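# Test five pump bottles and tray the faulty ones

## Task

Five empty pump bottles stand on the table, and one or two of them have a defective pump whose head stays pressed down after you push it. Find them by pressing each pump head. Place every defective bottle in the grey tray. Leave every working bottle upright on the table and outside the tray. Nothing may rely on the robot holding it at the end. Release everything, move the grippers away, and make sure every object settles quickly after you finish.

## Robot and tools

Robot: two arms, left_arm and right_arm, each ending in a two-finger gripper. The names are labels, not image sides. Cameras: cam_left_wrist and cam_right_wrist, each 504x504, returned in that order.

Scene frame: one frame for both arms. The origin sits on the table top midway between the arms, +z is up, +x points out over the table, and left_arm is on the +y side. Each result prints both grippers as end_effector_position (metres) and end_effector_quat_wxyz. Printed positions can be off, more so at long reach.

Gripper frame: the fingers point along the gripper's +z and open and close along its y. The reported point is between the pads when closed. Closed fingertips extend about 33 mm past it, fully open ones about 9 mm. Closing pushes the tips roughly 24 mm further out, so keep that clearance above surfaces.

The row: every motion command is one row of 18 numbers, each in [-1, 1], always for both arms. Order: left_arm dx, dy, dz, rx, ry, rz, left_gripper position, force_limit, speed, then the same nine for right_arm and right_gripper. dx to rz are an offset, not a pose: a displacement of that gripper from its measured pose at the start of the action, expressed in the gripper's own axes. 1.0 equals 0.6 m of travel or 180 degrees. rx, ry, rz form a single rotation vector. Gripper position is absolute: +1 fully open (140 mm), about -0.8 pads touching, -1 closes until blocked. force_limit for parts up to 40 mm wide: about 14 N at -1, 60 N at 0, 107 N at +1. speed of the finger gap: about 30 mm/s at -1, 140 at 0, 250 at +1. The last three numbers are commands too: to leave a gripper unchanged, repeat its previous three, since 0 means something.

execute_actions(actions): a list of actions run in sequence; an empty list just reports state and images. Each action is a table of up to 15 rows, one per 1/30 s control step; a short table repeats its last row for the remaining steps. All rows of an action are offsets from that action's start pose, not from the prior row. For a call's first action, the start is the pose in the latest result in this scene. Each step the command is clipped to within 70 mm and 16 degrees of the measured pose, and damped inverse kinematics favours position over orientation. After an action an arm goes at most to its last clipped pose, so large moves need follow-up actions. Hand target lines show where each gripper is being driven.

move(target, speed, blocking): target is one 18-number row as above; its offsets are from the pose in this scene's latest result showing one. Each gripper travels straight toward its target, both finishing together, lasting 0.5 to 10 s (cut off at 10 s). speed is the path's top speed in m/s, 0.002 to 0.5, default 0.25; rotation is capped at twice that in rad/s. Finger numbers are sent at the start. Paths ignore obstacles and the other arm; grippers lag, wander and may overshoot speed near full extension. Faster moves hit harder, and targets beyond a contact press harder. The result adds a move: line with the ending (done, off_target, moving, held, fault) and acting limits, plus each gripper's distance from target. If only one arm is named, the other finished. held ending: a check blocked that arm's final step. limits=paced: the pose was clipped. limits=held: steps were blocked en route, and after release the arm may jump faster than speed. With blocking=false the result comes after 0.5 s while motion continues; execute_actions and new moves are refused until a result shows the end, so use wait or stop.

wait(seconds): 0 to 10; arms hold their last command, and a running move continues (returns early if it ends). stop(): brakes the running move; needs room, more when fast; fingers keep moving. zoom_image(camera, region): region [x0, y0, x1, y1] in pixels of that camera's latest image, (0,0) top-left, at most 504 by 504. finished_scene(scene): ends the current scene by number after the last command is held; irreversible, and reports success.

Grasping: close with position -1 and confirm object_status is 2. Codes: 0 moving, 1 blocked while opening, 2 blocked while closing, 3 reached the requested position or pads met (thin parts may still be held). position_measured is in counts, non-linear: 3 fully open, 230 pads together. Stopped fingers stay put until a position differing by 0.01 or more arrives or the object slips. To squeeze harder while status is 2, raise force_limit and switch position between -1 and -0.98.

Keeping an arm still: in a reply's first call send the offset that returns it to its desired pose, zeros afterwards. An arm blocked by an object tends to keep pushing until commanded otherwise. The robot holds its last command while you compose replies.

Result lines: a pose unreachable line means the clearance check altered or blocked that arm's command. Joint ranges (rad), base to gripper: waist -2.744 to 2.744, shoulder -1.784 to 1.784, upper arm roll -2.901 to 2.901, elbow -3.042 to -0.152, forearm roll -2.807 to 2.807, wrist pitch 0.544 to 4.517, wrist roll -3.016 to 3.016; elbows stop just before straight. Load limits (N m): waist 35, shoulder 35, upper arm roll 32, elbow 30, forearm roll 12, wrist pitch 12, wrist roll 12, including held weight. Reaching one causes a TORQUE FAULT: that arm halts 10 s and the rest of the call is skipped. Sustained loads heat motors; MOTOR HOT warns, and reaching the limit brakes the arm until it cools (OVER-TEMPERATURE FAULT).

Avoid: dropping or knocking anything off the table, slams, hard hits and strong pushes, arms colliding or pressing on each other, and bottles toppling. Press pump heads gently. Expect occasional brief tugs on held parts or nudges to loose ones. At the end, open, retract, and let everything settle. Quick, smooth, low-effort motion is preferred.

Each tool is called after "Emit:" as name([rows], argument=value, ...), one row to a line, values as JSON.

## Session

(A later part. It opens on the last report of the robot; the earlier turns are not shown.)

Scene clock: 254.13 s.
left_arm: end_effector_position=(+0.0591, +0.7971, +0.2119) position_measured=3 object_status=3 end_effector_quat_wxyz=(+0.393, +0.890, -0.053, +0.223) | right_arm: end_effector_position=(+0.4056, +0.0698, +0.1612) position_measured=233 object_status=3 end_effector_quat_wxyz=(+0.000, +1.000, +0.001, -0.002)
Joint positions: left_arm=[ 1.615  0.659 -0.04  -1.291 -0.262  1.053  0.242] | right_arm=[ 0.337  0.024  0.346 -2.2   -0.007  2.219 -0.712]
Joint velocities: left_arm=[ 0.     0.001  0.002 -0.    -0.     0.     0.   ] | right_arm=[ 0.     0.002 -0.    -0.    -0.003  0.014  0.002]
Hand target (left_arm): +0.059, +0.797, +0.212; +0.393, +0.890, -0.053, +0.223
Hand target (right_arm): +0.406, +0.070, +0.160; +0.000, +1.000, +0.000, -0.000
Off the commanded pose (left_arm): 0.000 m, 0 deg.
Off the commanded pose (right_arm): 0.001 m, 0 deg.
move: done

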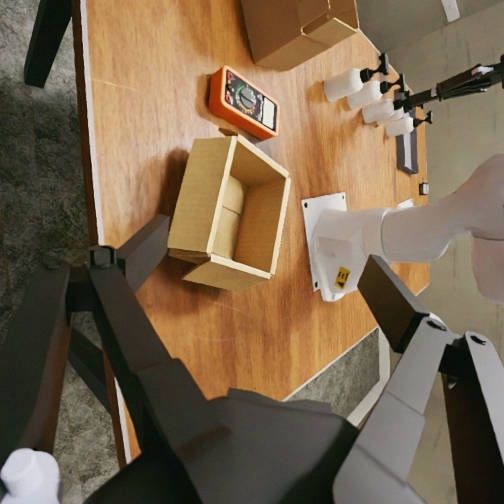

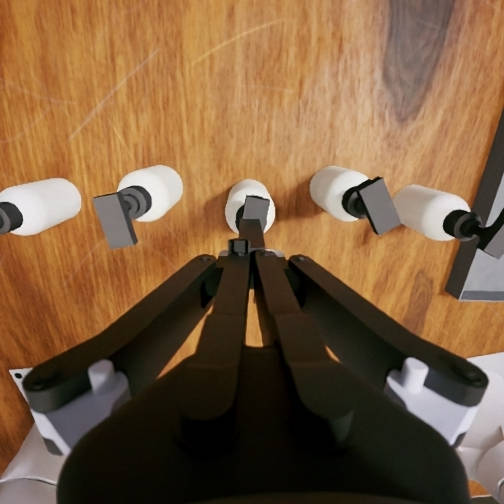

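Emit:
execute_actions([
  [[0,0,0,0,0,0,1,0,0,0,0,-0.002,0,0.0013,0.0006,-1,0,1],[0,0,0,0,0,0,1,0,0,0,0,-0.006,0,0.0013,0.0006,-1,0,1],[0,0,0,0,0,0,1,0,0,0,0,-0.011,0,0.0013,0.0006,-1,0,1],[0,0,0,0,0,0,1,0,0,0,0,-0.016,0,0.0013,0.0006,-1,0,1],[0,0,0,0,0,0,1,0,0,0,0,-0.022,0,0.0013,0.0006,-1,0,1],[0,0,0,0,0,0,1,0,0,0,0,-0.028,0,0.0013,0.0006,-1,0,1],[0,0,0,0,0,0,1,0,0,0,0,-0.034,0,0.0013,0.0006,-1,0,1],[0,0,0,0,0,0,1,0,0,0,0,-0.039,0,0.0013,0.0006,-1,0,1],[0,0,0,0,0,0,1,0,0,0,0,-0.043,0,0.0013,0.0006,-1,0,1],[0,0,0,0,0,0,1,0,0,0,0,-0.046,0,0.0013,0.0006,-1,0,1],[0,0,0,0,0,0,1,0,0,0,0,-0.048,0,0.0013,0.0006,-1,0,1]],
])

Emit:
zoom_image(camera="cam_left_wrist", region=[350, 50, 450, 130])

Scene clock: 270.57 s.
left_arm: end_effector_position=(+0.0591, +0.7971, +0.2119) position_measured=3 object_status=3 end_effector_quat_wxyz=(+0.393, +0.890, -0.053, +0.223) | right_arm: end_effector_position=(+0.4086, +0.0727, +0.1904) position_measured=233 object_status=3 end_effector_quat_wxyz=(-0.004, +1.000, -0.000, +0.006)
Joint positions: left_arm=[ 1.615  0.659 -0.04  -1.291 -0.262  1.053  0.242] | right_arm=[ 0.337 -0.015  0.346 -2.168  0.001  2.167 -0.713]
Joint velocities: left_arm=[ 0.     0.001 -0.001  0.001  0.001  0.    -0.   ] | right_arm=[ 0.    -0.004 -0.001  0.01   0.008 -0.069 -0.005]
Hand target (left_arm): +0.059, +0.797, +0.212; +0.393, +0.890, -0.053, +0.223
Hand target (right_arm): +0.406, +0.070, +0.190; +0.000, +1.000, +0.001, +0.000
Off the commanded pose (left_arm): 0.000 m, 0 deg.
Off the commanded pose (right_arm): 0.004 m, 1 deg.

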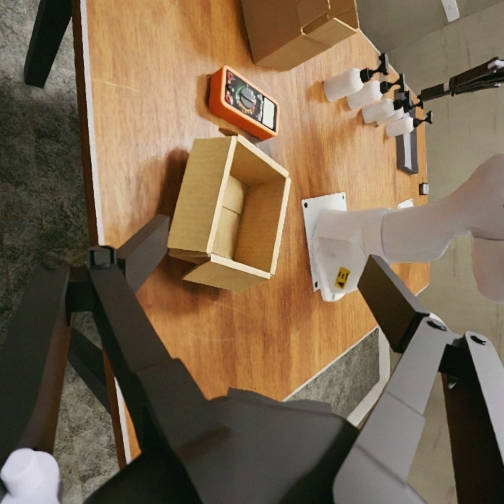

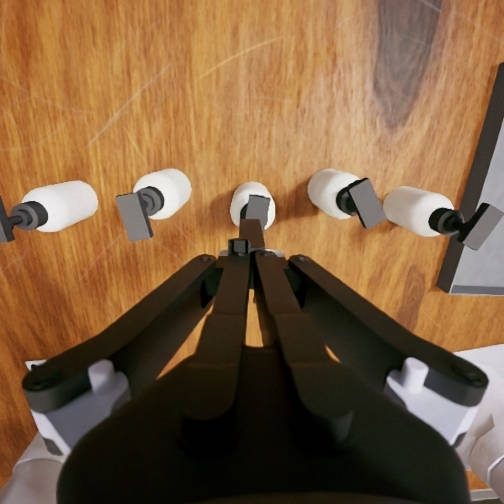

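Region (350, 50, 450, 130) of cam_left_wrist's 504x504 image, scaled by 5.040, with more detail than that image has; it fills the top 403 rows of this view, and the rest is white.

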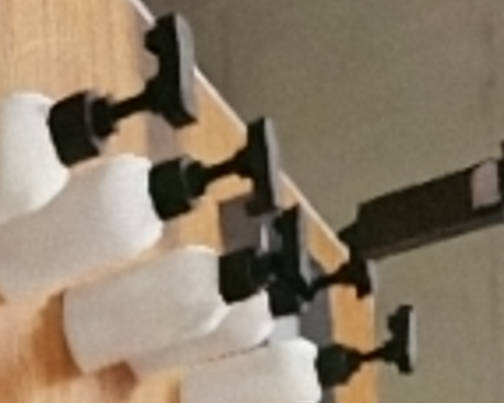

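Emit:
move(target=[0,0,0,0,0,0,1,0,0,0.0357,-0.1638,0.0058,-0.0025,-0.0038,0,-1,0,1], speed=0.2)

Emit:
zoom_image(camera="cam_left_wrist", region=[350, 50, 450, 130])

Emit:
zoom_image(camera="cam_right_wrist", region=[190, 160, 310, 260])

Emit:
zoom_image(camera="cam_right_wrist", region=[60, 160, 220, 290])

Scene clock: 276.80 s.
left_arm: end_effector_position=(+0.0591, +0.7971, +0.2119) position_measured=3 object_status=3 end_effector_quat_wxyz=(+0.393, +0.890, -0.053, +0.223) | right_arm: end_effector_position=(+0.4301, +0.1721, +0.1882) position_measured=233 object_status=3 end_effector_quat_wxyz=(-0.002, +1.000, +0.005, -0.000)
Joint positions: left_arm=[ 1.615  0.659 -0.04  -1.291 -0.262  1.053  0.242] | right_arm=[ 0.438  0.277  0.352 -1.805 -0.104  2.067 -0.58 ]
Joint velocities: left_arm=[-0.    -0.    -0.    -0.    -0.     0.001 -0.001] | right_arm=[ 0.002 -0.    -0.004  0.003  0.001 -0.009  0.026]
Hand target (left_arm): +0.059, +0.797, +0.212; +0.393, +0.890, -0.053, +0.223
Hand target (right_arm): +0.431, +0.171, +0.188; +0.001, +1.000, -0.000, +0.000
Off the commanded pose (left_arm): 0.000 m, 0 deg.
Off the commanded pose (right_arm): 0.001 m, 1 deg.
move: done

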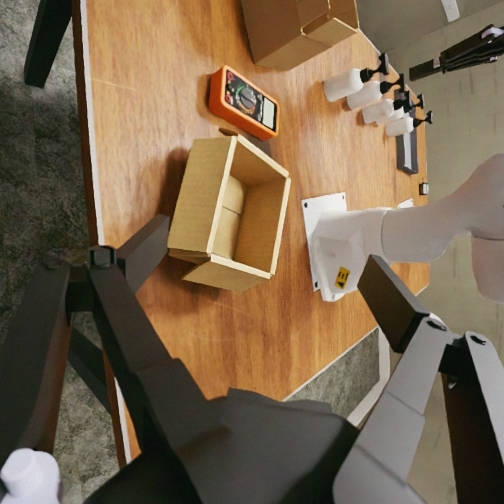

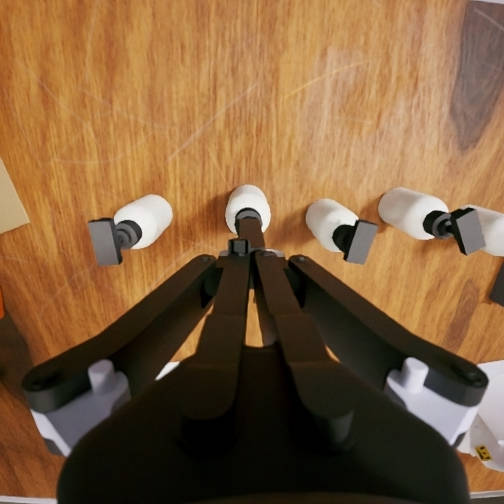

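Region (350, 50, 450, 130) of cam_left_wrist's 504x504 image, scaled by 5.040, with more detail than that image has; it fills the top 403 rows of this view, and the rest is white.

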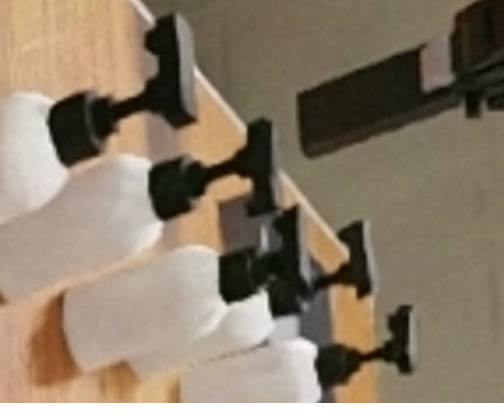

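Region (190, 160, 310, 260) of cam_right_wrist's 504x504 image, scaled by 4.200, with more detail than that image has.

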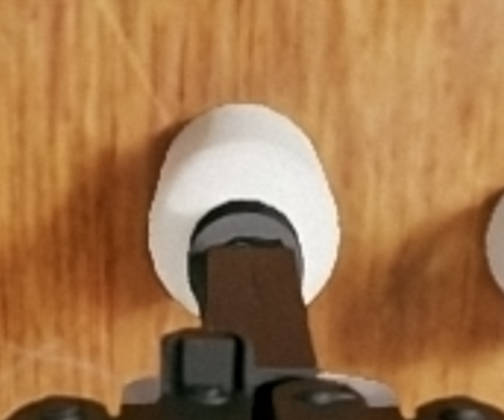

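Region (60, 160, 220, 290) of cam_right_wrist's 504x504 image, scaled by 3.150, with more detail than that image has; it fills the top 410 rows of this view, and the rest is white.

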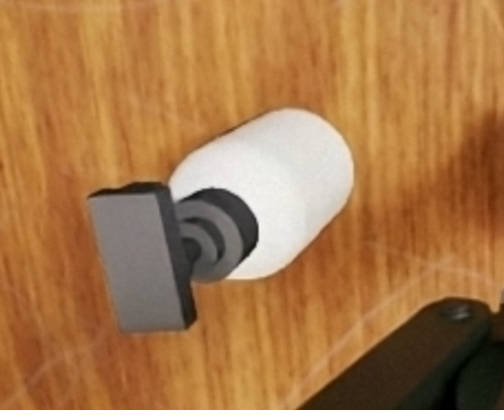

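Emit:
execute_actions([
  [[0,0,0,0,0,0,1,0,0,-0.002,-0.001,0.001,-0.0013,0,0.0032,-1,0,1],[0,0,0,0,0,0,1,0,0,-0.004,-0.002,0.002,-0.0013,0,0.0032,-1,0,1],[0,0,0,0,0,0,1,0,0,-0.006,-0.003,0.003,-0.0013,0,0.0032,-1,0,1],[0,0,0,0,0,0,1,0,0,-0.008,-0.0035,0.004,-0.0013,0,0.0032,-1,0,1],[0,0,0,0,0,0,1,0,0,-0.010,-0.0035,0.005,-0.0013,0,0.0032,-1,0,1],[0,0,0,0,0,0,1,0,0,-0.011,-0.0035,0.006,-0.0013,0,0.0032,-1,0,1],[0,0,0,0,0,0,1,0,0,-0.011,-0.0035,0.007,-0.0013,0,0.0032,-1,0,1],[0,0,0,0,0,0,1,0,0,-0.011,-0.0035,0.008,-0.0013,0,0.0032,-1,0,1]],
])

Emit:
zoom_image(camera="cam_right_wrist", region=[190, 160, 310, 260])

Scene clock: 290.03 s.
left_arm: end_effector_position=(+0.0591, +0.7971, +0.2119) position_measured=3 object_status=3 end_effector_quat_wxyz=(+0.393, +0.890, -0.053, +0.223) | right_arm: end_effector_position=(+0.4230, +0.1739, +0.1841) position_measured=233 object_status=3 end_effector_quat_wxyz=(+0.000, +1.000, +0.003, -0.002)
Joint positions: left_arm=[ 1.615  0.659 -0.04  -1.291 -0.262  1.053  0.242] | right_arm=[ 0.449  0.277  0.352 -1.814 -0.104  2.071 -0.563]
Joint velocities: left_arm=[ 0.     0.     0.001 -0.001  0.001 -0.     0.001] | right_arm=[ 0.001 -0.001 -0.002 -0.001  0.001  0.006  0.006]
Hand target (left_arm): +0.059, +0.797, +0.212; +0.393, +0.890, -0.053, +0.223
Hand target (right_arm): +0.423, +0.174, +0.183; -0.000, +1.000, +0.000, -0.000
Off the commanded pose (left_arm): 0.000 m, 0 deg.
Off the commanded pose (right_arm): 0.001 m, 0 deg.

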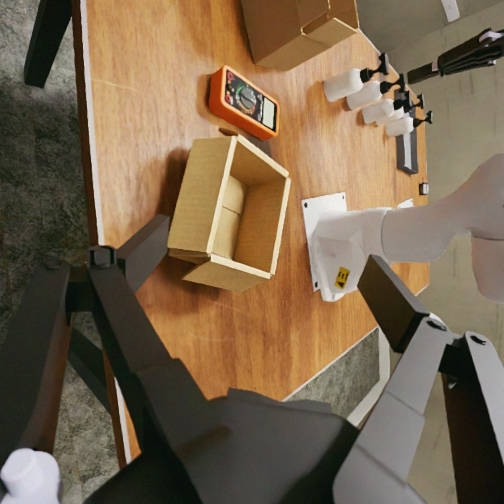

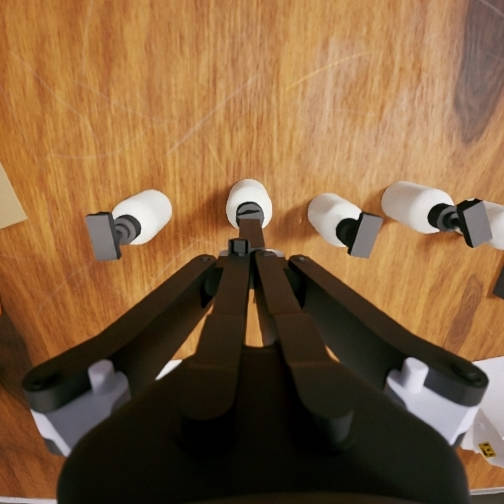

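Region (190, 160, 310, 260) of cam_right_wrist's 504x504 image, scaled by 4.200, with more detail than that image has.

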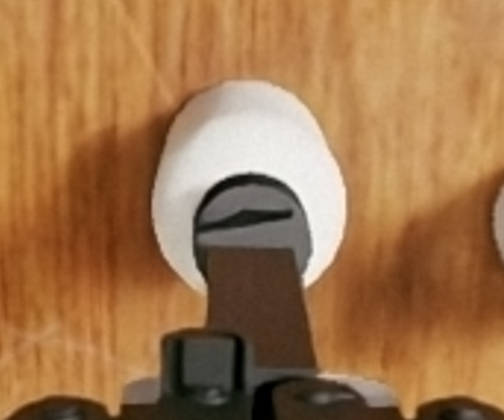

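Aligned. Press B4.

Emit:
move(target=[0,0,0,0,0,0,1,0,0,0.001,0,0.0385,0,0.0013,0.0019,-1,0,1], speed=0.03)

Emit:
zoom_image(camera="cam_left_wrist", region=[350, 50, 450, 130])

Scene clock: 292.90 s.
left_arm: end_effector_position=(+0.0591, +0.7971, +0.2119) position_measured=3 object_status=3 end_effector_quat_wxyz=(+0.393, +0.890, -0.053, +0.223) | right_arm: end_effector_position=(+0.4233, +0.1752, +0.1654) position_measured=233 object_status=3 end_effector_quat_wxyz=(-0.002, +1.000, +0.002, +0.000)
Joint positions: left_arm=[ 1.615  0.659 -0.04  -1.291 -0.262  1.053  0.242] | right_arm=[ 0.45   0.296  0.351 -1.841 -0.116  2.12  -0.553]
Joint velocities: left_arm=[-0.     0.    -0.    -0.     0.     0.    -0.002] | right_arm=[-0.     0.001  0.001 -0.    -0.004  0.015  0.007]
Hand target (left_arm): +0.059, +0.797, +0.212; +0.393, +0.890, -0.053, +0.223
Hand target (right_arm): +0.424, +0.174, +0.161; +0.000, +1.000, -0.000, +0.000
Off the commanded pose (left_arm): 0.000 m, 0 deg.
Off the commanded pose (right_arm): 0.005 m, 0 deg.
move: off_target (right_arm)

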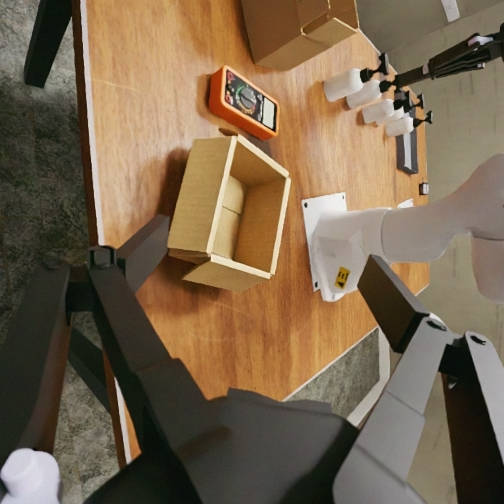

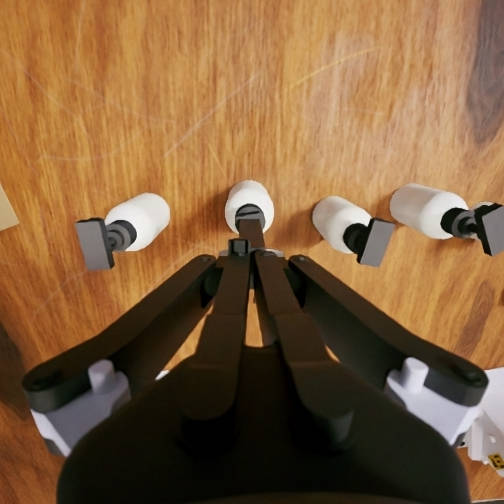

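Region (350, 50, 450, 130) of cam_left_wrist's 504x504 image, scaled by 5.040, with more detail than that image has; it fills the top 403 rows of this view, and the rest is white.

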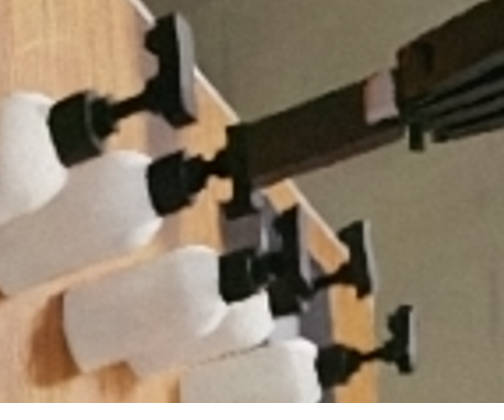

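Emit:
move(target=[0,0,0,0,0,0,1,0,0,0,0,-0.043,-0.0013,0,0.0013,-1,0,1], speed=0.05)

Emit:
zoom_image(camera="cam_left_wrist", region=[350, 50, 450, 130])

Scene clock: 296.37 s.
left_arm: end_effector_position=(+0.0591, +0.7971, +0.2119) position_measured=3 object_status=3 end_effector_quat_wxyz=(+0.393, +0.890, -0.053, +0.223) | right_arm: end_effector_position=(+0.4252, +0.1747, +0.1903) position_measured=233 object_status=3 end_effector_quat_wxyz=(-0.000, +1.000, -0.002, +0.002)
Joint positions: left_arm=[ 1.615  0.659 -0.04  -1.291 -0.262  1.053  0.242] | right_arm=[ 0.45   0.273  0.352 -1.805 -0.11   2.062 -0.551]
Joint velocities: left_arm=[-0.    -0.     0.    -0.    -0.001 -0.    -0.001] | right_arm=[-0.     0.     0.001 -0.     0.    -0.011  0.   ]
Hand target (left_arm): +0.059, +0.797, +0.212; +0.393, +0.890, -0.053, +0.223
Hand target (right_arm): +0.423, +0.175, +0.191; +0.000, +1.000, -0.000, +0.000
Off the commanded pose (left_arm): 0.000 m, 0 deg.
Off the commanded pose (right_arm): 0.002 m, 0 deg.
move: done

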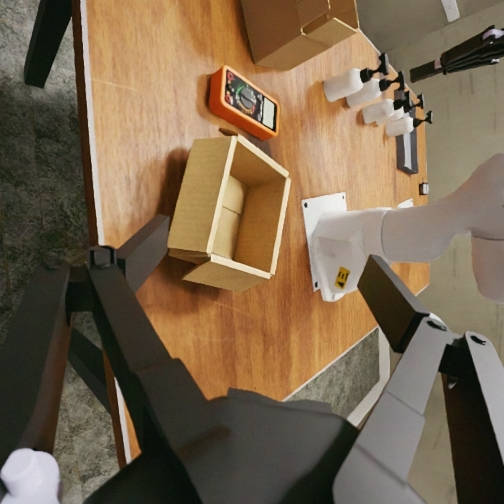

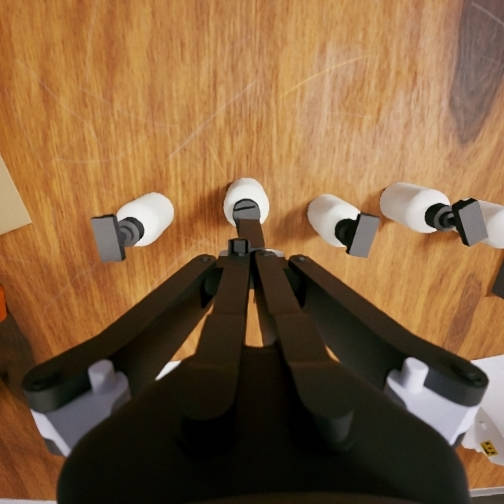

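Region (350, 50, 450, 130) of cam_left_wrist's 504x504 image, scaled by 5.040, with more detail than that image has; it fills the top 403 rows of this view, and the rest is white.

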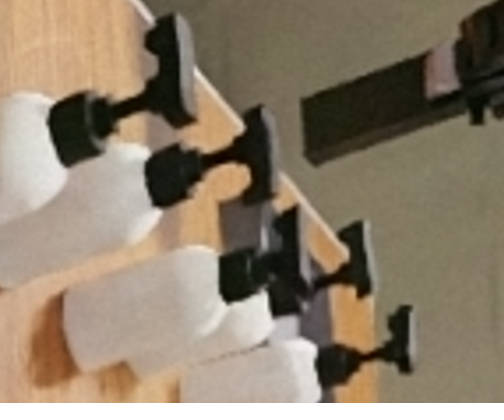

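Emit:
move(target=[0,0,0,0,0,0,1,0,0,-0.0295,-0.2105,0,0,-0.0013,-0.0013,-1,0,1], speed=0.2)

Emit:
zoom_image(camera="cam_left_wrist", region=[330, 30, 430, 110])

Emit:
zoom_image(camera="cam_right_wrist", region=[190, 160, 310, 260])

Scene clock: 305.13 s.
left_arm: end_effector_position=(+0.0591, +0.7971, +0.2119) position_measured=3 object_status=3 end_effector_quat_wxyz=(+0.393, +0.890, -0.053, +0.223) | right_arm: end_effector_position=(+0.4086, +0.3027, +0.1910) position_measured=233 object_status=3 end_effector_quat_wxyz=(-0.003, +1.000, +0.005, +0.001)
Joint positions: left_arm=[ 1.615  0.659 -0.04  -1.291 -0.262  1.053  0.242] | right_arm=[ 0.669  0.615  0.314 -1.287 -0.187  1.879 -0.423]
Joint velocities: left_arm=[-0.001 -0.001  0.     0.     0.001  0.     0.001] | right_arm=[ 0.006  0.001 -0.003  0.003  0.002 -0.014  0.017]
Hand target (left_arm): +0.059, +0.797, +0.212; +0.393, +0.890, -0.053, +0.223
Hand target (right_arm): +0.409, +0.301, +0.190; -0.000, +1.000, +0.000, +0.000
Off the commanded pose (left_arm): 0.000 m, 0 deg.
Off the commanded pose (right_arm): 0.002 m, 1 deg.
move: done

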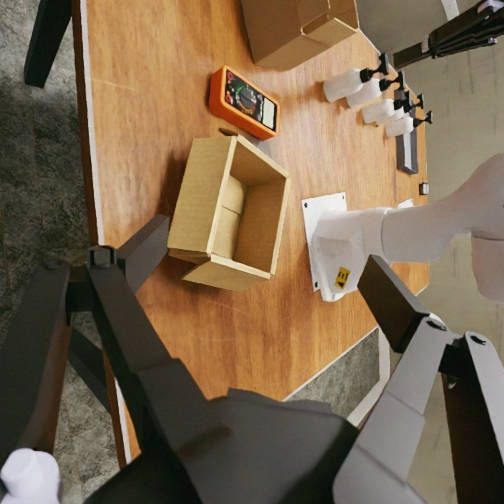

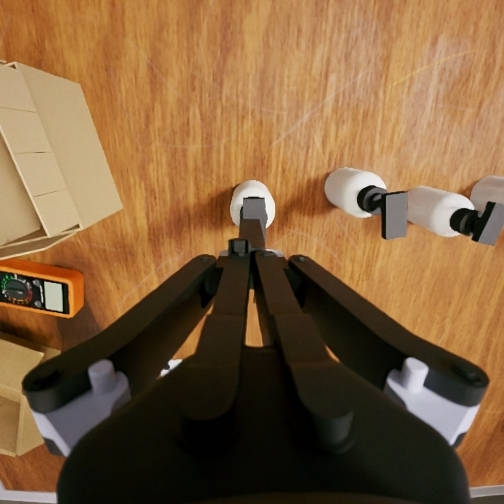

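Region (330, 30, 430, 110) of cam_left_wrist's 504x504 image, scaled by 5.040, with more detail than that image has; it fills the top 403 rows of this view, and the rest is white.

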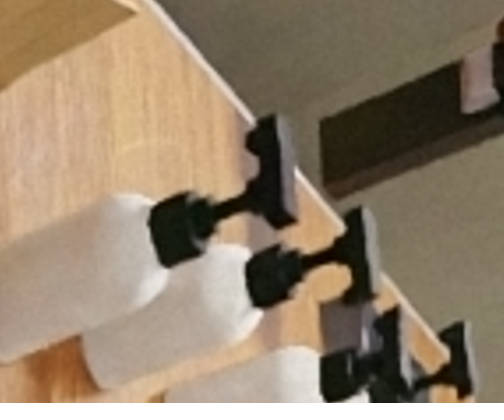

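Region (190, 160, 310, 260) of cam_right_wrist's 504x504 image, scaled by 4.200, with more detail than that image has.

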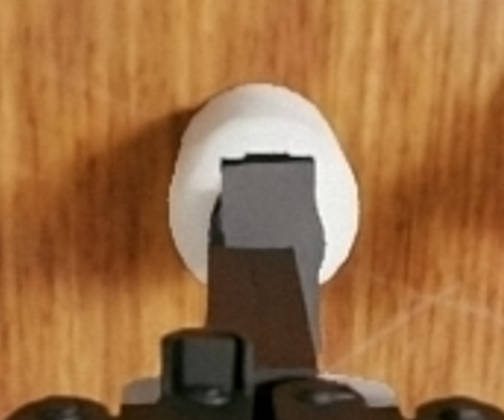

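Emit:
move(target=[0,0,0,0,0,0,1,0,0,-0.0027,0.0062,0.0517,-0.0019,-0.0006,0.0032,-1,0,1], speed=0.035)

Emit:
zoom_image(camera="cam_left_wrist", region=[330, 30, 430, 110])

Scene clock: 310.07 s.
left_arm: end_effector_position=(+0.0591, +0.7971, +0.2119) position_measured=3 object_status=3 end_effector_quat_wxyz=(+0.393, +0.890, -0.053, +0.223) | right_arm: end_effector_position=(+0.4053, +0.2993, +0.1617) position_measured=233 object_status=3 end_effector_quat_wxyz=(+0.000, +1.000, +0.003, -0.002)
Joint positions: left_arm=[ 1.615  0.659 -0.04  -1.291 -0.262  1.053  0.242] | right_arm=[ 0.669  0.622  0.306 -1.347 -0.187  1.939 -0.414]
Joint velocities: left_arm=[-0.001  0.001 -0.002 -0.001  0.     0.     0.   ] | right_arm=[ 0.001 -0.001 -0.004 -0.002  0.001  0.014  0.002]
Hand target (left_arm): +0.059, +0.797, +0.212; +0.393, +0.890, -0.053, +0.223
Hand target (right_arm): +0.407, +0.299, +0.160; +0.000, +1.000, -0.000, -0.000
Off the commanded pose (left_arm): 0.000 m, 0 deg.
Off the commanded pose (right_arm): 0.003 m, 0 deg.
move: done

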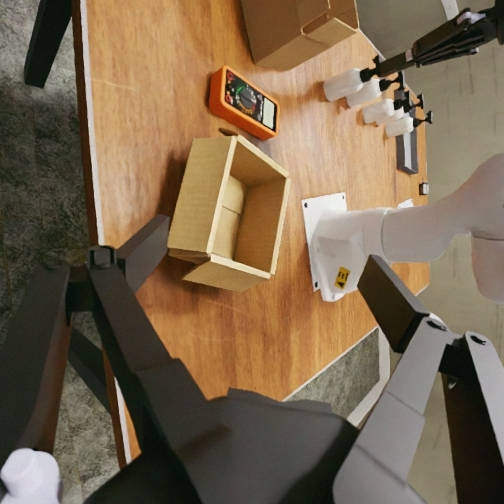

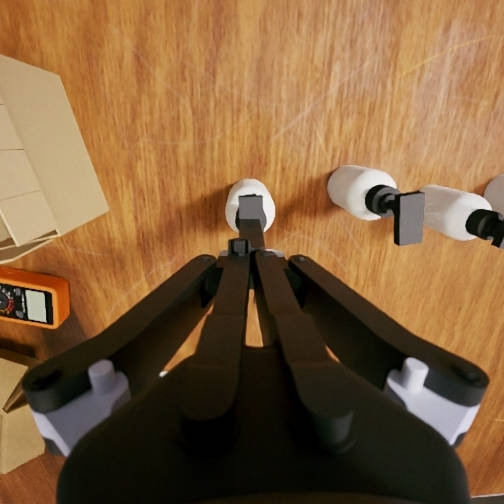

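Region (330, 30, 430, 110) of cam_left_wrist's 504x504 image, scaled by 5.040, with more detail than that image has; it fills the top 403 rows of this view, and the rest is white.

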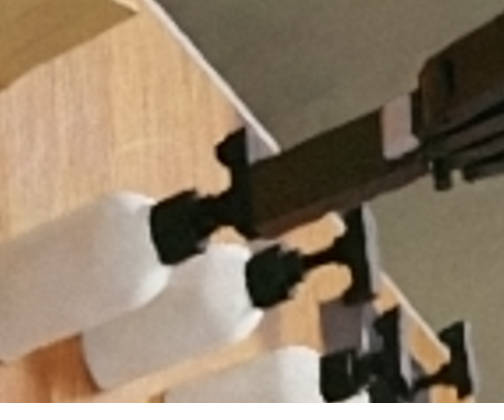

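Emit:
execute_actions([
  [[0,0,0,0,0,0,1,0,0,0.002,0,-0.002,0,0.0013,0.0019,-1,0,1],[0,0,0,0,0,0,1,0,0,0.002,0,-0.004,0,0.0013,0.0019,-1,0,1],[0,0,0,0,0,0,1,0,0,0.002,0,-0.006,0,0.0013,0.0019,-1,0,1],[0,0,0,0,0,0,1,0,0,0.002,0,-0.008,0,0.0013,0.0019,0.17,0,1]],
])

Emit:
zoom_image(camera="cam_left_wrist", region=[310, 0, 504, 140])

Scene clock: 324.33 s.
left_arm: end_effector_position=(+0.0591, +0.7971, +0.2119) position_measured=3 object_status=3 end_effector_quat_wxyz=(+0.393, +0.890, -0.053, +0.223) | right_arm: end_effector_position=(+0.4062, +0.2999, +0.1653) position_measured=108 object_status=0 end_effector_quat_wxyz=(-0.001, +1.000, +0.002, -0.000)
Joint positions: left_arm=[ 1.615  0.659 -0.04  -1.291 -0.262  1.053  0.242] | right_arm=[ 0.669  0.62   0.306 -1.343 -0.187  1.935 -0.412]
Joint velocities: left_arm=[ 0.001  0.001 -0.     0.001  0.     0.     0.001] | right_arm=[-0.001  0.     0.    -0.    -0.001 -0.003  0.   ]
Hand target (left_arm): +0.059, +0.797, +0.212; +0.393, +0.890, -0.053, +0.223
Hand target (right_arm): +0.406, +0.299, +0.167; +0.000, +1.000, -0.000, +0.000
Off the commanded pose (left_arm): 0.000 m, 0 deg.
Off the commanded pose (right_arm): 0.001 m, 0 deg.

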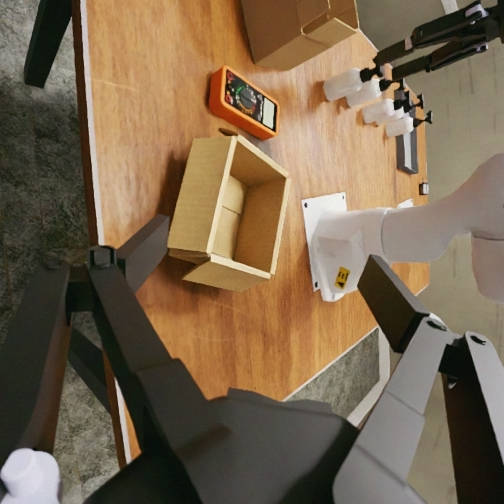

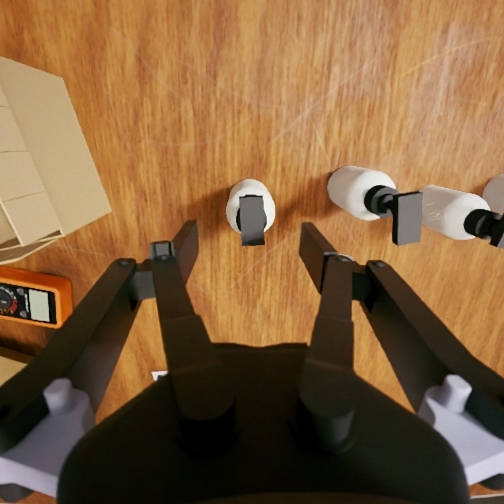

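Region (310, 0, 504, 140) of cam_left_wrist's 504x504 image, scaled by 2.598, with more detail than that image has.

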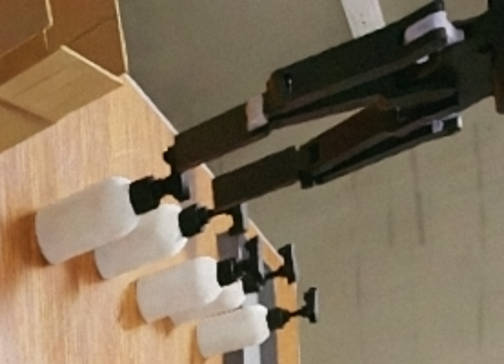

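Emit:
zoom_image(camera="cam_left_wrist", region=[330, 30, 430, 110])

Emit:
zoom_image(camera="cam_right_wrist", region=[170, 150, 504, 290])

Region (330, 30, 430, 110) of cam_left_wrist's 504x504 image, scaled by 5.040, with more detail than that image has; it fills the top 403 rows of this view, and the rest is white.

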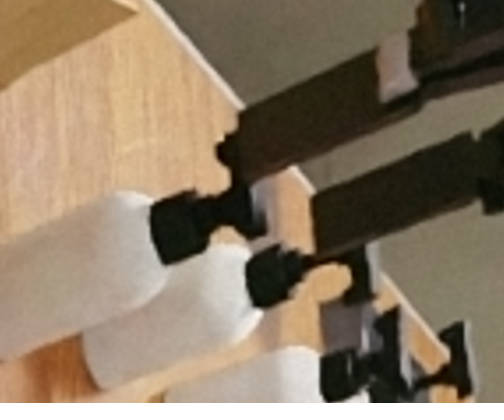

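Region (170, 150, 504, 290) of cam_right_wrist's 504x504 image, scaled by 1.509, with more detail than that image has; it fills the top 211 rows of this view, and the rest is white.

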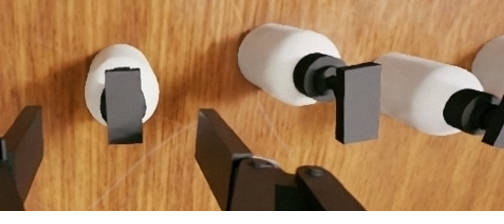

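Emit:
move(target=[0,0,0,0,0,0,1,0,0,0.001,0.002,0.1555,-0.0006,0,0.0013,0.17,0,1], speed=0.13)

Emit:
zoom_image(camera="cam_left_wrist", region=[310, 0, 504, 140])

Scene clock: 334.07 s.
left_arm: end_effector_position=(+0.0591, +0.7971, +0.2119) position_measured=3 object_status=3 end_effector_quat_wxyz=(+0.393, +0.890, -0.053, +0.223) | right_arm: end_effector_position=(+0.4052, +0.2977, +0.0711) position_measured=108 object_status=3 end_effector_quat_wxyz=(+0.002, +1.000, +0.001, -0.003)
Joint positions: left_arm=[ 1.615  0.659 -0.04  -1.291 -0.262  1.053  0.242] | right_arm=[ 0.675  0.711  0.283 -1.437 -0.209  2.111 -0.397]
Joint velocities: left_arm=[-0.001 -0.001  0.     0.     0.001  0.    -0.002] | right_arm=[ 0.001  0.001 -0.002 -0.001 -0.001  0.011  0.004]
Hand target (left_arm): +0.059, +0.797, +0.212; +0.393, +0.890, -0.053, +0.223
Hand target (right_arm): +0.407, +0.299, +0.072; +0.000, +1.000, -0.000, -0.000
Off the commanded pose (left_arm): 0.000 m, 0 deg.
Off the commanded pose (right_arm): 0.002 m, 0 deg.
move: done

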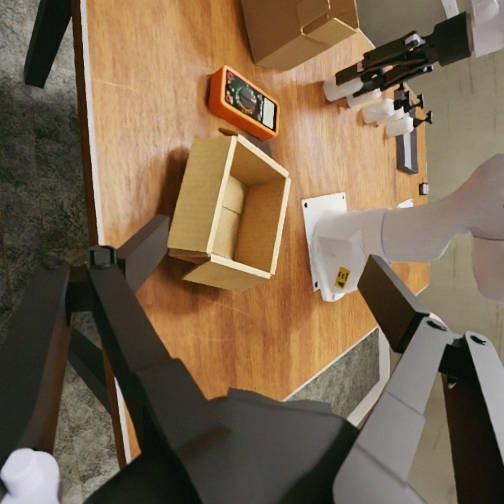

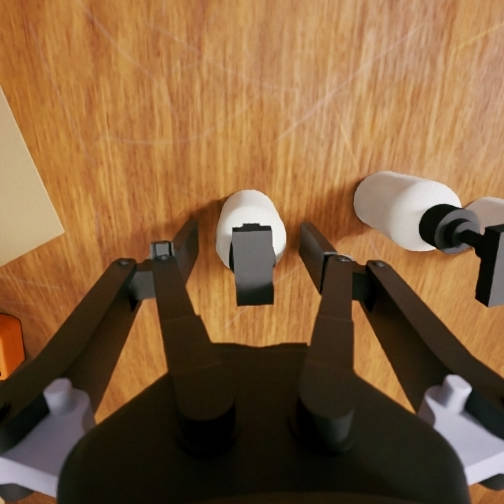

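Region (310, 0, 504, 140) of cam_left_wrist's 504x504 image, scaled by 2.598, with more detail than that image has.

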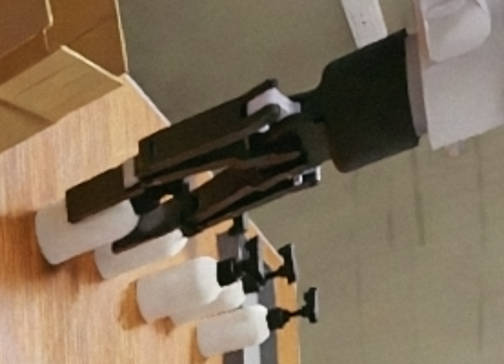

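Emit:
execute_actions([
  [[0,0,0,0,0,0,1,0,0,0.004,-0.001,0,0.0013,0.0019,0.0006,0.17,0,0],[0,0,0,0,0,0,1,0,0,0.006,-0.001,0,0.0013,0.0019,0.0006,0.17,0,0],[0,0,0,0,0,0,1,0,0,0.008,-0.001,0,0.0013,0.0019,0.0006,0.17,0,0],[0,0,0,0,0,0,1,0,0,0.008,-0.001,0,0.0013,0.0019,0.0006,-1,0,0]],
])

Scene clock: 340.17 s.
left_arm: end_effector_position=(+0.0591, +0.7971, +0.2119) position_measured=3 object_status=3 end_effector_quat_wxyz=(+0.393, +0.890, -0.053, +0.223) | right_arm: end_effector_position=(+0.4070, +0.2987, +0.0715) position_measured=160 object_status=0 end_effector_quat_wxyz=(+0.000, +1.000, -0.000, -0.002)
Joint positions: left_arm=[ 1.615  0.659 -0.04  -1.291 -0.262  1.053  0.242] | right_arm=[ 0.675  0.712  0.281 -1.434 -0.209  2.113 -0.396]
Joint velocities: left_arm=[ 0.    -0.     0.001 -0.001  0.    -0.     0.   ] | right_arm=[ 0.001  0.003  0.     0.     0.     0.001 -0.001]
Hand target (left_arm): +0.059, +0.797, +0.212; +0.393, +0.890, -0.053, +0.223
Hand target (right_arm): +0.410, +0.298, +0.071; +0.000, +1.000, +0.000, -0.000
Off the commanded pose (left_arm): 0.000 m, 0 deg.
Off the commanded pose (right_arm): 0.003 m, 0 deg.

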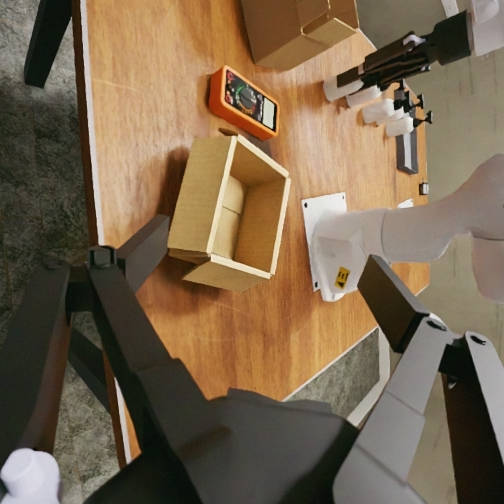

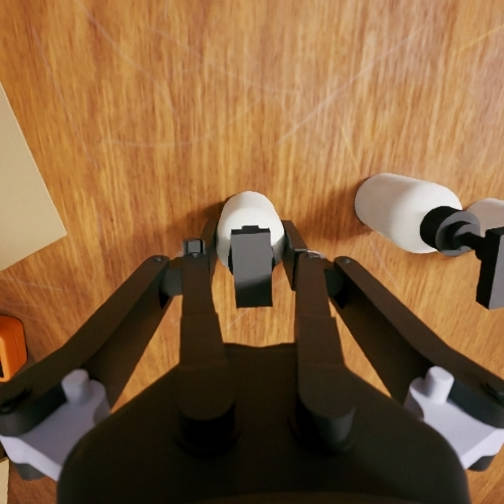

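Emit:
move(target=[0,0,0,0,0,0,1,0,0,0.012,0.06,-0.285,0,0.0013,0,-1,0,0], speed=0.3)

Scene clock: 360.10 s.
left_arm: end_effector_position=(+0.0591, +0.7971, +0.2119) position_measured=3 object_status=3 end_effector_quat_wxyz=(+0.393, +0.890, -0.053, +0.223) | right_arm: end_effector_position=(+0.4163, +0.2636, +0.2431) position_measured=160 object_status=2 end_effector_quat_wxyz=(-0.001, +1.000, -0.003, +0.003)
Joint positions: left_arm=[ 1.615  0.659 -0.04  -1.291 -0.262  1.053  0.242] | right_arm=[ 0.618  0.476  0.313 -1.369 -0.151  1.827 -0.454]
Joint velocities: left_arm=[ 0.001 -0.    -0.     0.001  0.     0.    -0.001] | right_arm=[-0.001  0.001 -0.     0.001 -0.    -0.011 -0.01 ]
Hand target (left_arm): +0.059, +0.797, +0.212; +0.393, +0.890, -0.053, +0.223
Hand target (right_arm): +0.414, +0.263, +0.243; +0.000, +1.000, +0.000, -0.000
Off the commanded pose (left_arm): 0.000 m, 0 deg.
Off the commanded pose (right_arm): 0.002 m, 1 deg.
move: done

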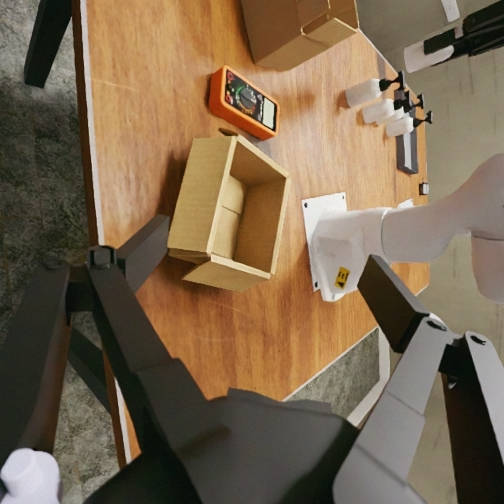

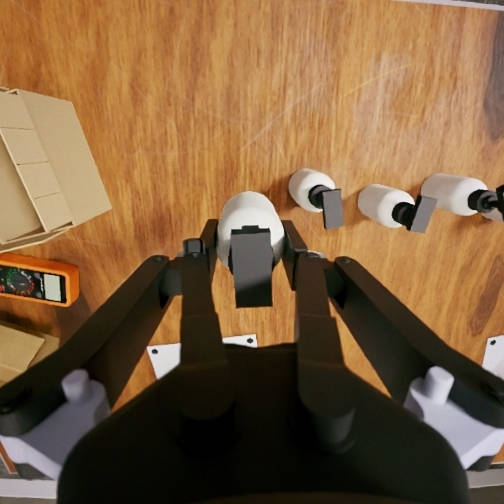

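Emit:
move(target=[0,0,0,0,0,0,1,0,0,0.170,0.9717,0.0373,-0.0006,-0.0019,-0.0019,-1,0,0], speed=0.4)

Scene clock: 366.17 s.
left_arm: end_effector_position=(+0.0591, +0.7971, +0.2119) position_measured=3 object_status=3 end_effector_quat_wxyz=(+0.393, +0.890, -0.053, +0.223) | right_arm: end_effector_position=(+0.5097, -0.3192, +0.2196) position_measured=160 object_status=2 end_effector_quat_wxyz=(-0.002, +1.000, -0.007, -0.001)
Joint positions: left_arm=[ 1.615  0.659 -0.04  -1.291 -0.262  1.053  0.242] | right_arm=[ 0.19  -0.296 -0.32  -2.375 -0.1    2.089 -1.449]
Joint velocities: left_arm=[-0.001 -0.001 -0.001 -0.    -0.     0.001  0.   ] | right_arm=[ 0.     0.001 -0.     0.001  0.001 -0.001 -0.028]
Hand target (left_arm): +0.059, +0.797, +0.212; +0.393, +0.890, -0.053, +0.223
Hand target (right_arm): +0.511, -0.320, +0.220; -0.001, +1.000, -0.001, +0.000
Off the commanded pose (left_arm): 0.000 m, 0 deg.
Off the commanded pose (right_arm): 0.005 m, 1 deg.
move: off_target (right_arm)

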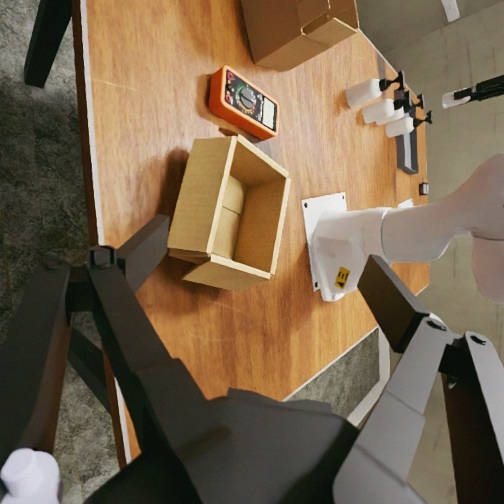

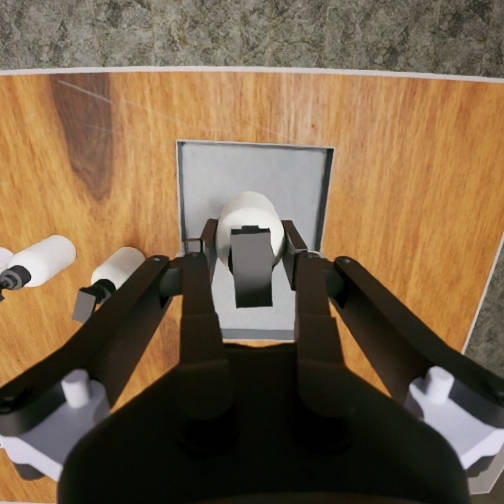

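Emit:
move(target=[0,0,0,0,0,0,1,0,0,0.003,0.002,0.2335,-0.0013,0.0006,-0.0045,-1,0,0], speed=0.18)

Emit:
zoom_image(camera="cam_left_wrist", region=[370, 70, 470, 190])

Scene clock: 371.83 s.
left_arm: end_effector_position=(+0.0591, +0.7971, +0.2119) position_measured=3 object_status=3 end_effector_quat_wxyz=(+0.393, +0.890, -0.053, +0.223) | right_arm: end_effector_position=(+0.5097, -0.3208, +0.0797) position_measured=160 object_status=2 end_effector_quat_wxyz=(+0.001, +1.000, -0.003, -0.002)
Joint positions: left_arm=[ 1.615  0.659 -0.04  -1.291 -0.262  1.053  0.242] | right_arm=[ 0.199 -0.053 -0.348 -2.536 -0.034  2.481 -1.512]
Joint velocities: left_arm=[-0.    -0.     0.001 -0.001  0.002  0.    -0.   ] | right_arm=[-0.     0.002 -0.    -0.     0.002  0.011 -0.014]
Hand target (left_arm): +0.059, +0.797, +0.212; +0.393, +0.890, -0.053, +0.223
Hand target (right_arm): +0.511, -0.321, +0.080; +0.000, +1.000, -0.001, -0.000
Off the commanded pose (left_arm): 0.000 m, 0 deg.
Off the commanded pose (right_arm): 0.002 m, 0 deg.
move: done

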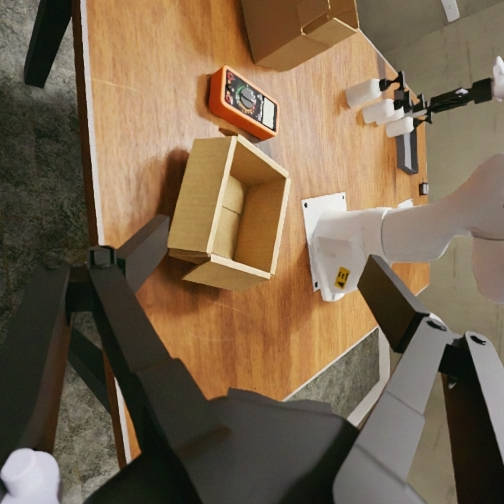

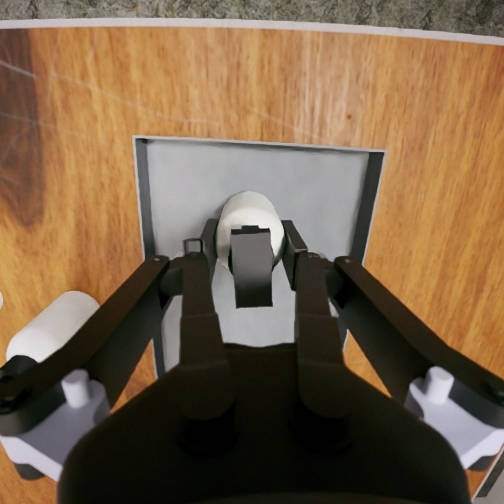

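Region (370, 70, 470, 190) of cam_left_wrist's 504x504 image, scaled by 4.200, with more detail than that image has.

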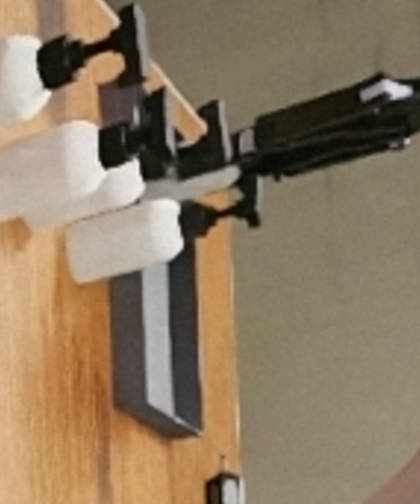

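Emit:
execute_actions([
  [[0,0,0,0,0,0,1,0,0,0.002,0,0.001,0.0006,0.0013,-0.0019,-1,0,0],[0,0,0,0,0,0,1,0,0,0.002,0,0.002,0.0006,0.0013,-0.0019,-1,0,0],[0,0,0,0,0,0,1,0,0,0.002,0,0.0035,0.0006,0.0013,-0.0019,-1,0,0],[0,0,0,0,0,0,1,0,0,0.002,0,0.005,0.0006,0.0013,-0.0019,-1,0,0],[0,0,0,0,0,0,1,0,0,0.002,0,0.0065,0.0006,0.0013,-0.0019,-1,0,0],[0,0,0,0,0,0,1,0,0,0.002,0,0.008,0.0006,0.0013,-0.0019,-1,0,0],[0,0,0,0,0,0,1,0,0,0.002,0,0.0095,0.0006,0.0013,-0.0019,-1,0,0],[0,0,0,0,0,0,1,0,0,0.002,0,0.011,0.0006,0.0013,-0.0019,-1,0,0],[0,0,0,0,0,0,1,0,0,0.002,0,0.012,0.0006,0.0013,-0.0019,-1,0,0]],
])

Scene clock: 379.53 s.
left_arm: end_effector_position=(+0.0591, +0.7971, +0.2119) position_measured=3 object_status=3 end_effector_quat_wxyz=(+0.393, +0.890, -0.053, +0.223) | right_arm: end_effector_position=(+0.5101, -0.3211, +0.0732) position_measured=160 object_status=2 end_effector_quat_wxyz=(+0.002, +1.000, -0.002, -0.002)
Joint positions: left_arm=[ 1.615  0.659 -0.04  -1.291 -0.262  1.053  0.242] | right_arm=[ 0.199 -0.037 -0.348 -2.539 -0.026  2.5   -1.522]
Joint velocities: left_arm=[-0.001 -0.001 -0.001 -0.001  0.001  0.    -0.003] | right_arm=[-0.001  0.001 -0.     0.001  0.004  0.018 -0.009]
Hand target (left_arm): +0.059, +0.797, +0.212; +0.393, +0.890, -0.053, +0.223
Hand target (right_arm): +0.511, -0.321, +0.073; +0.001, +1.000, -0.000, -0.000
Off the commanded pose (left_arm): 0.000 m, 0 deg.
Off the commanded pose (right_arm): 0.001 m, 0 deg.

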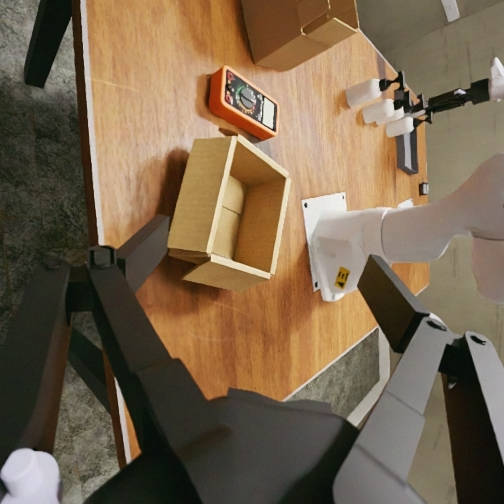

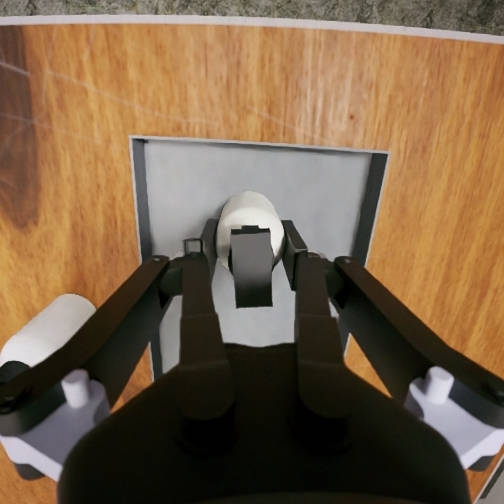

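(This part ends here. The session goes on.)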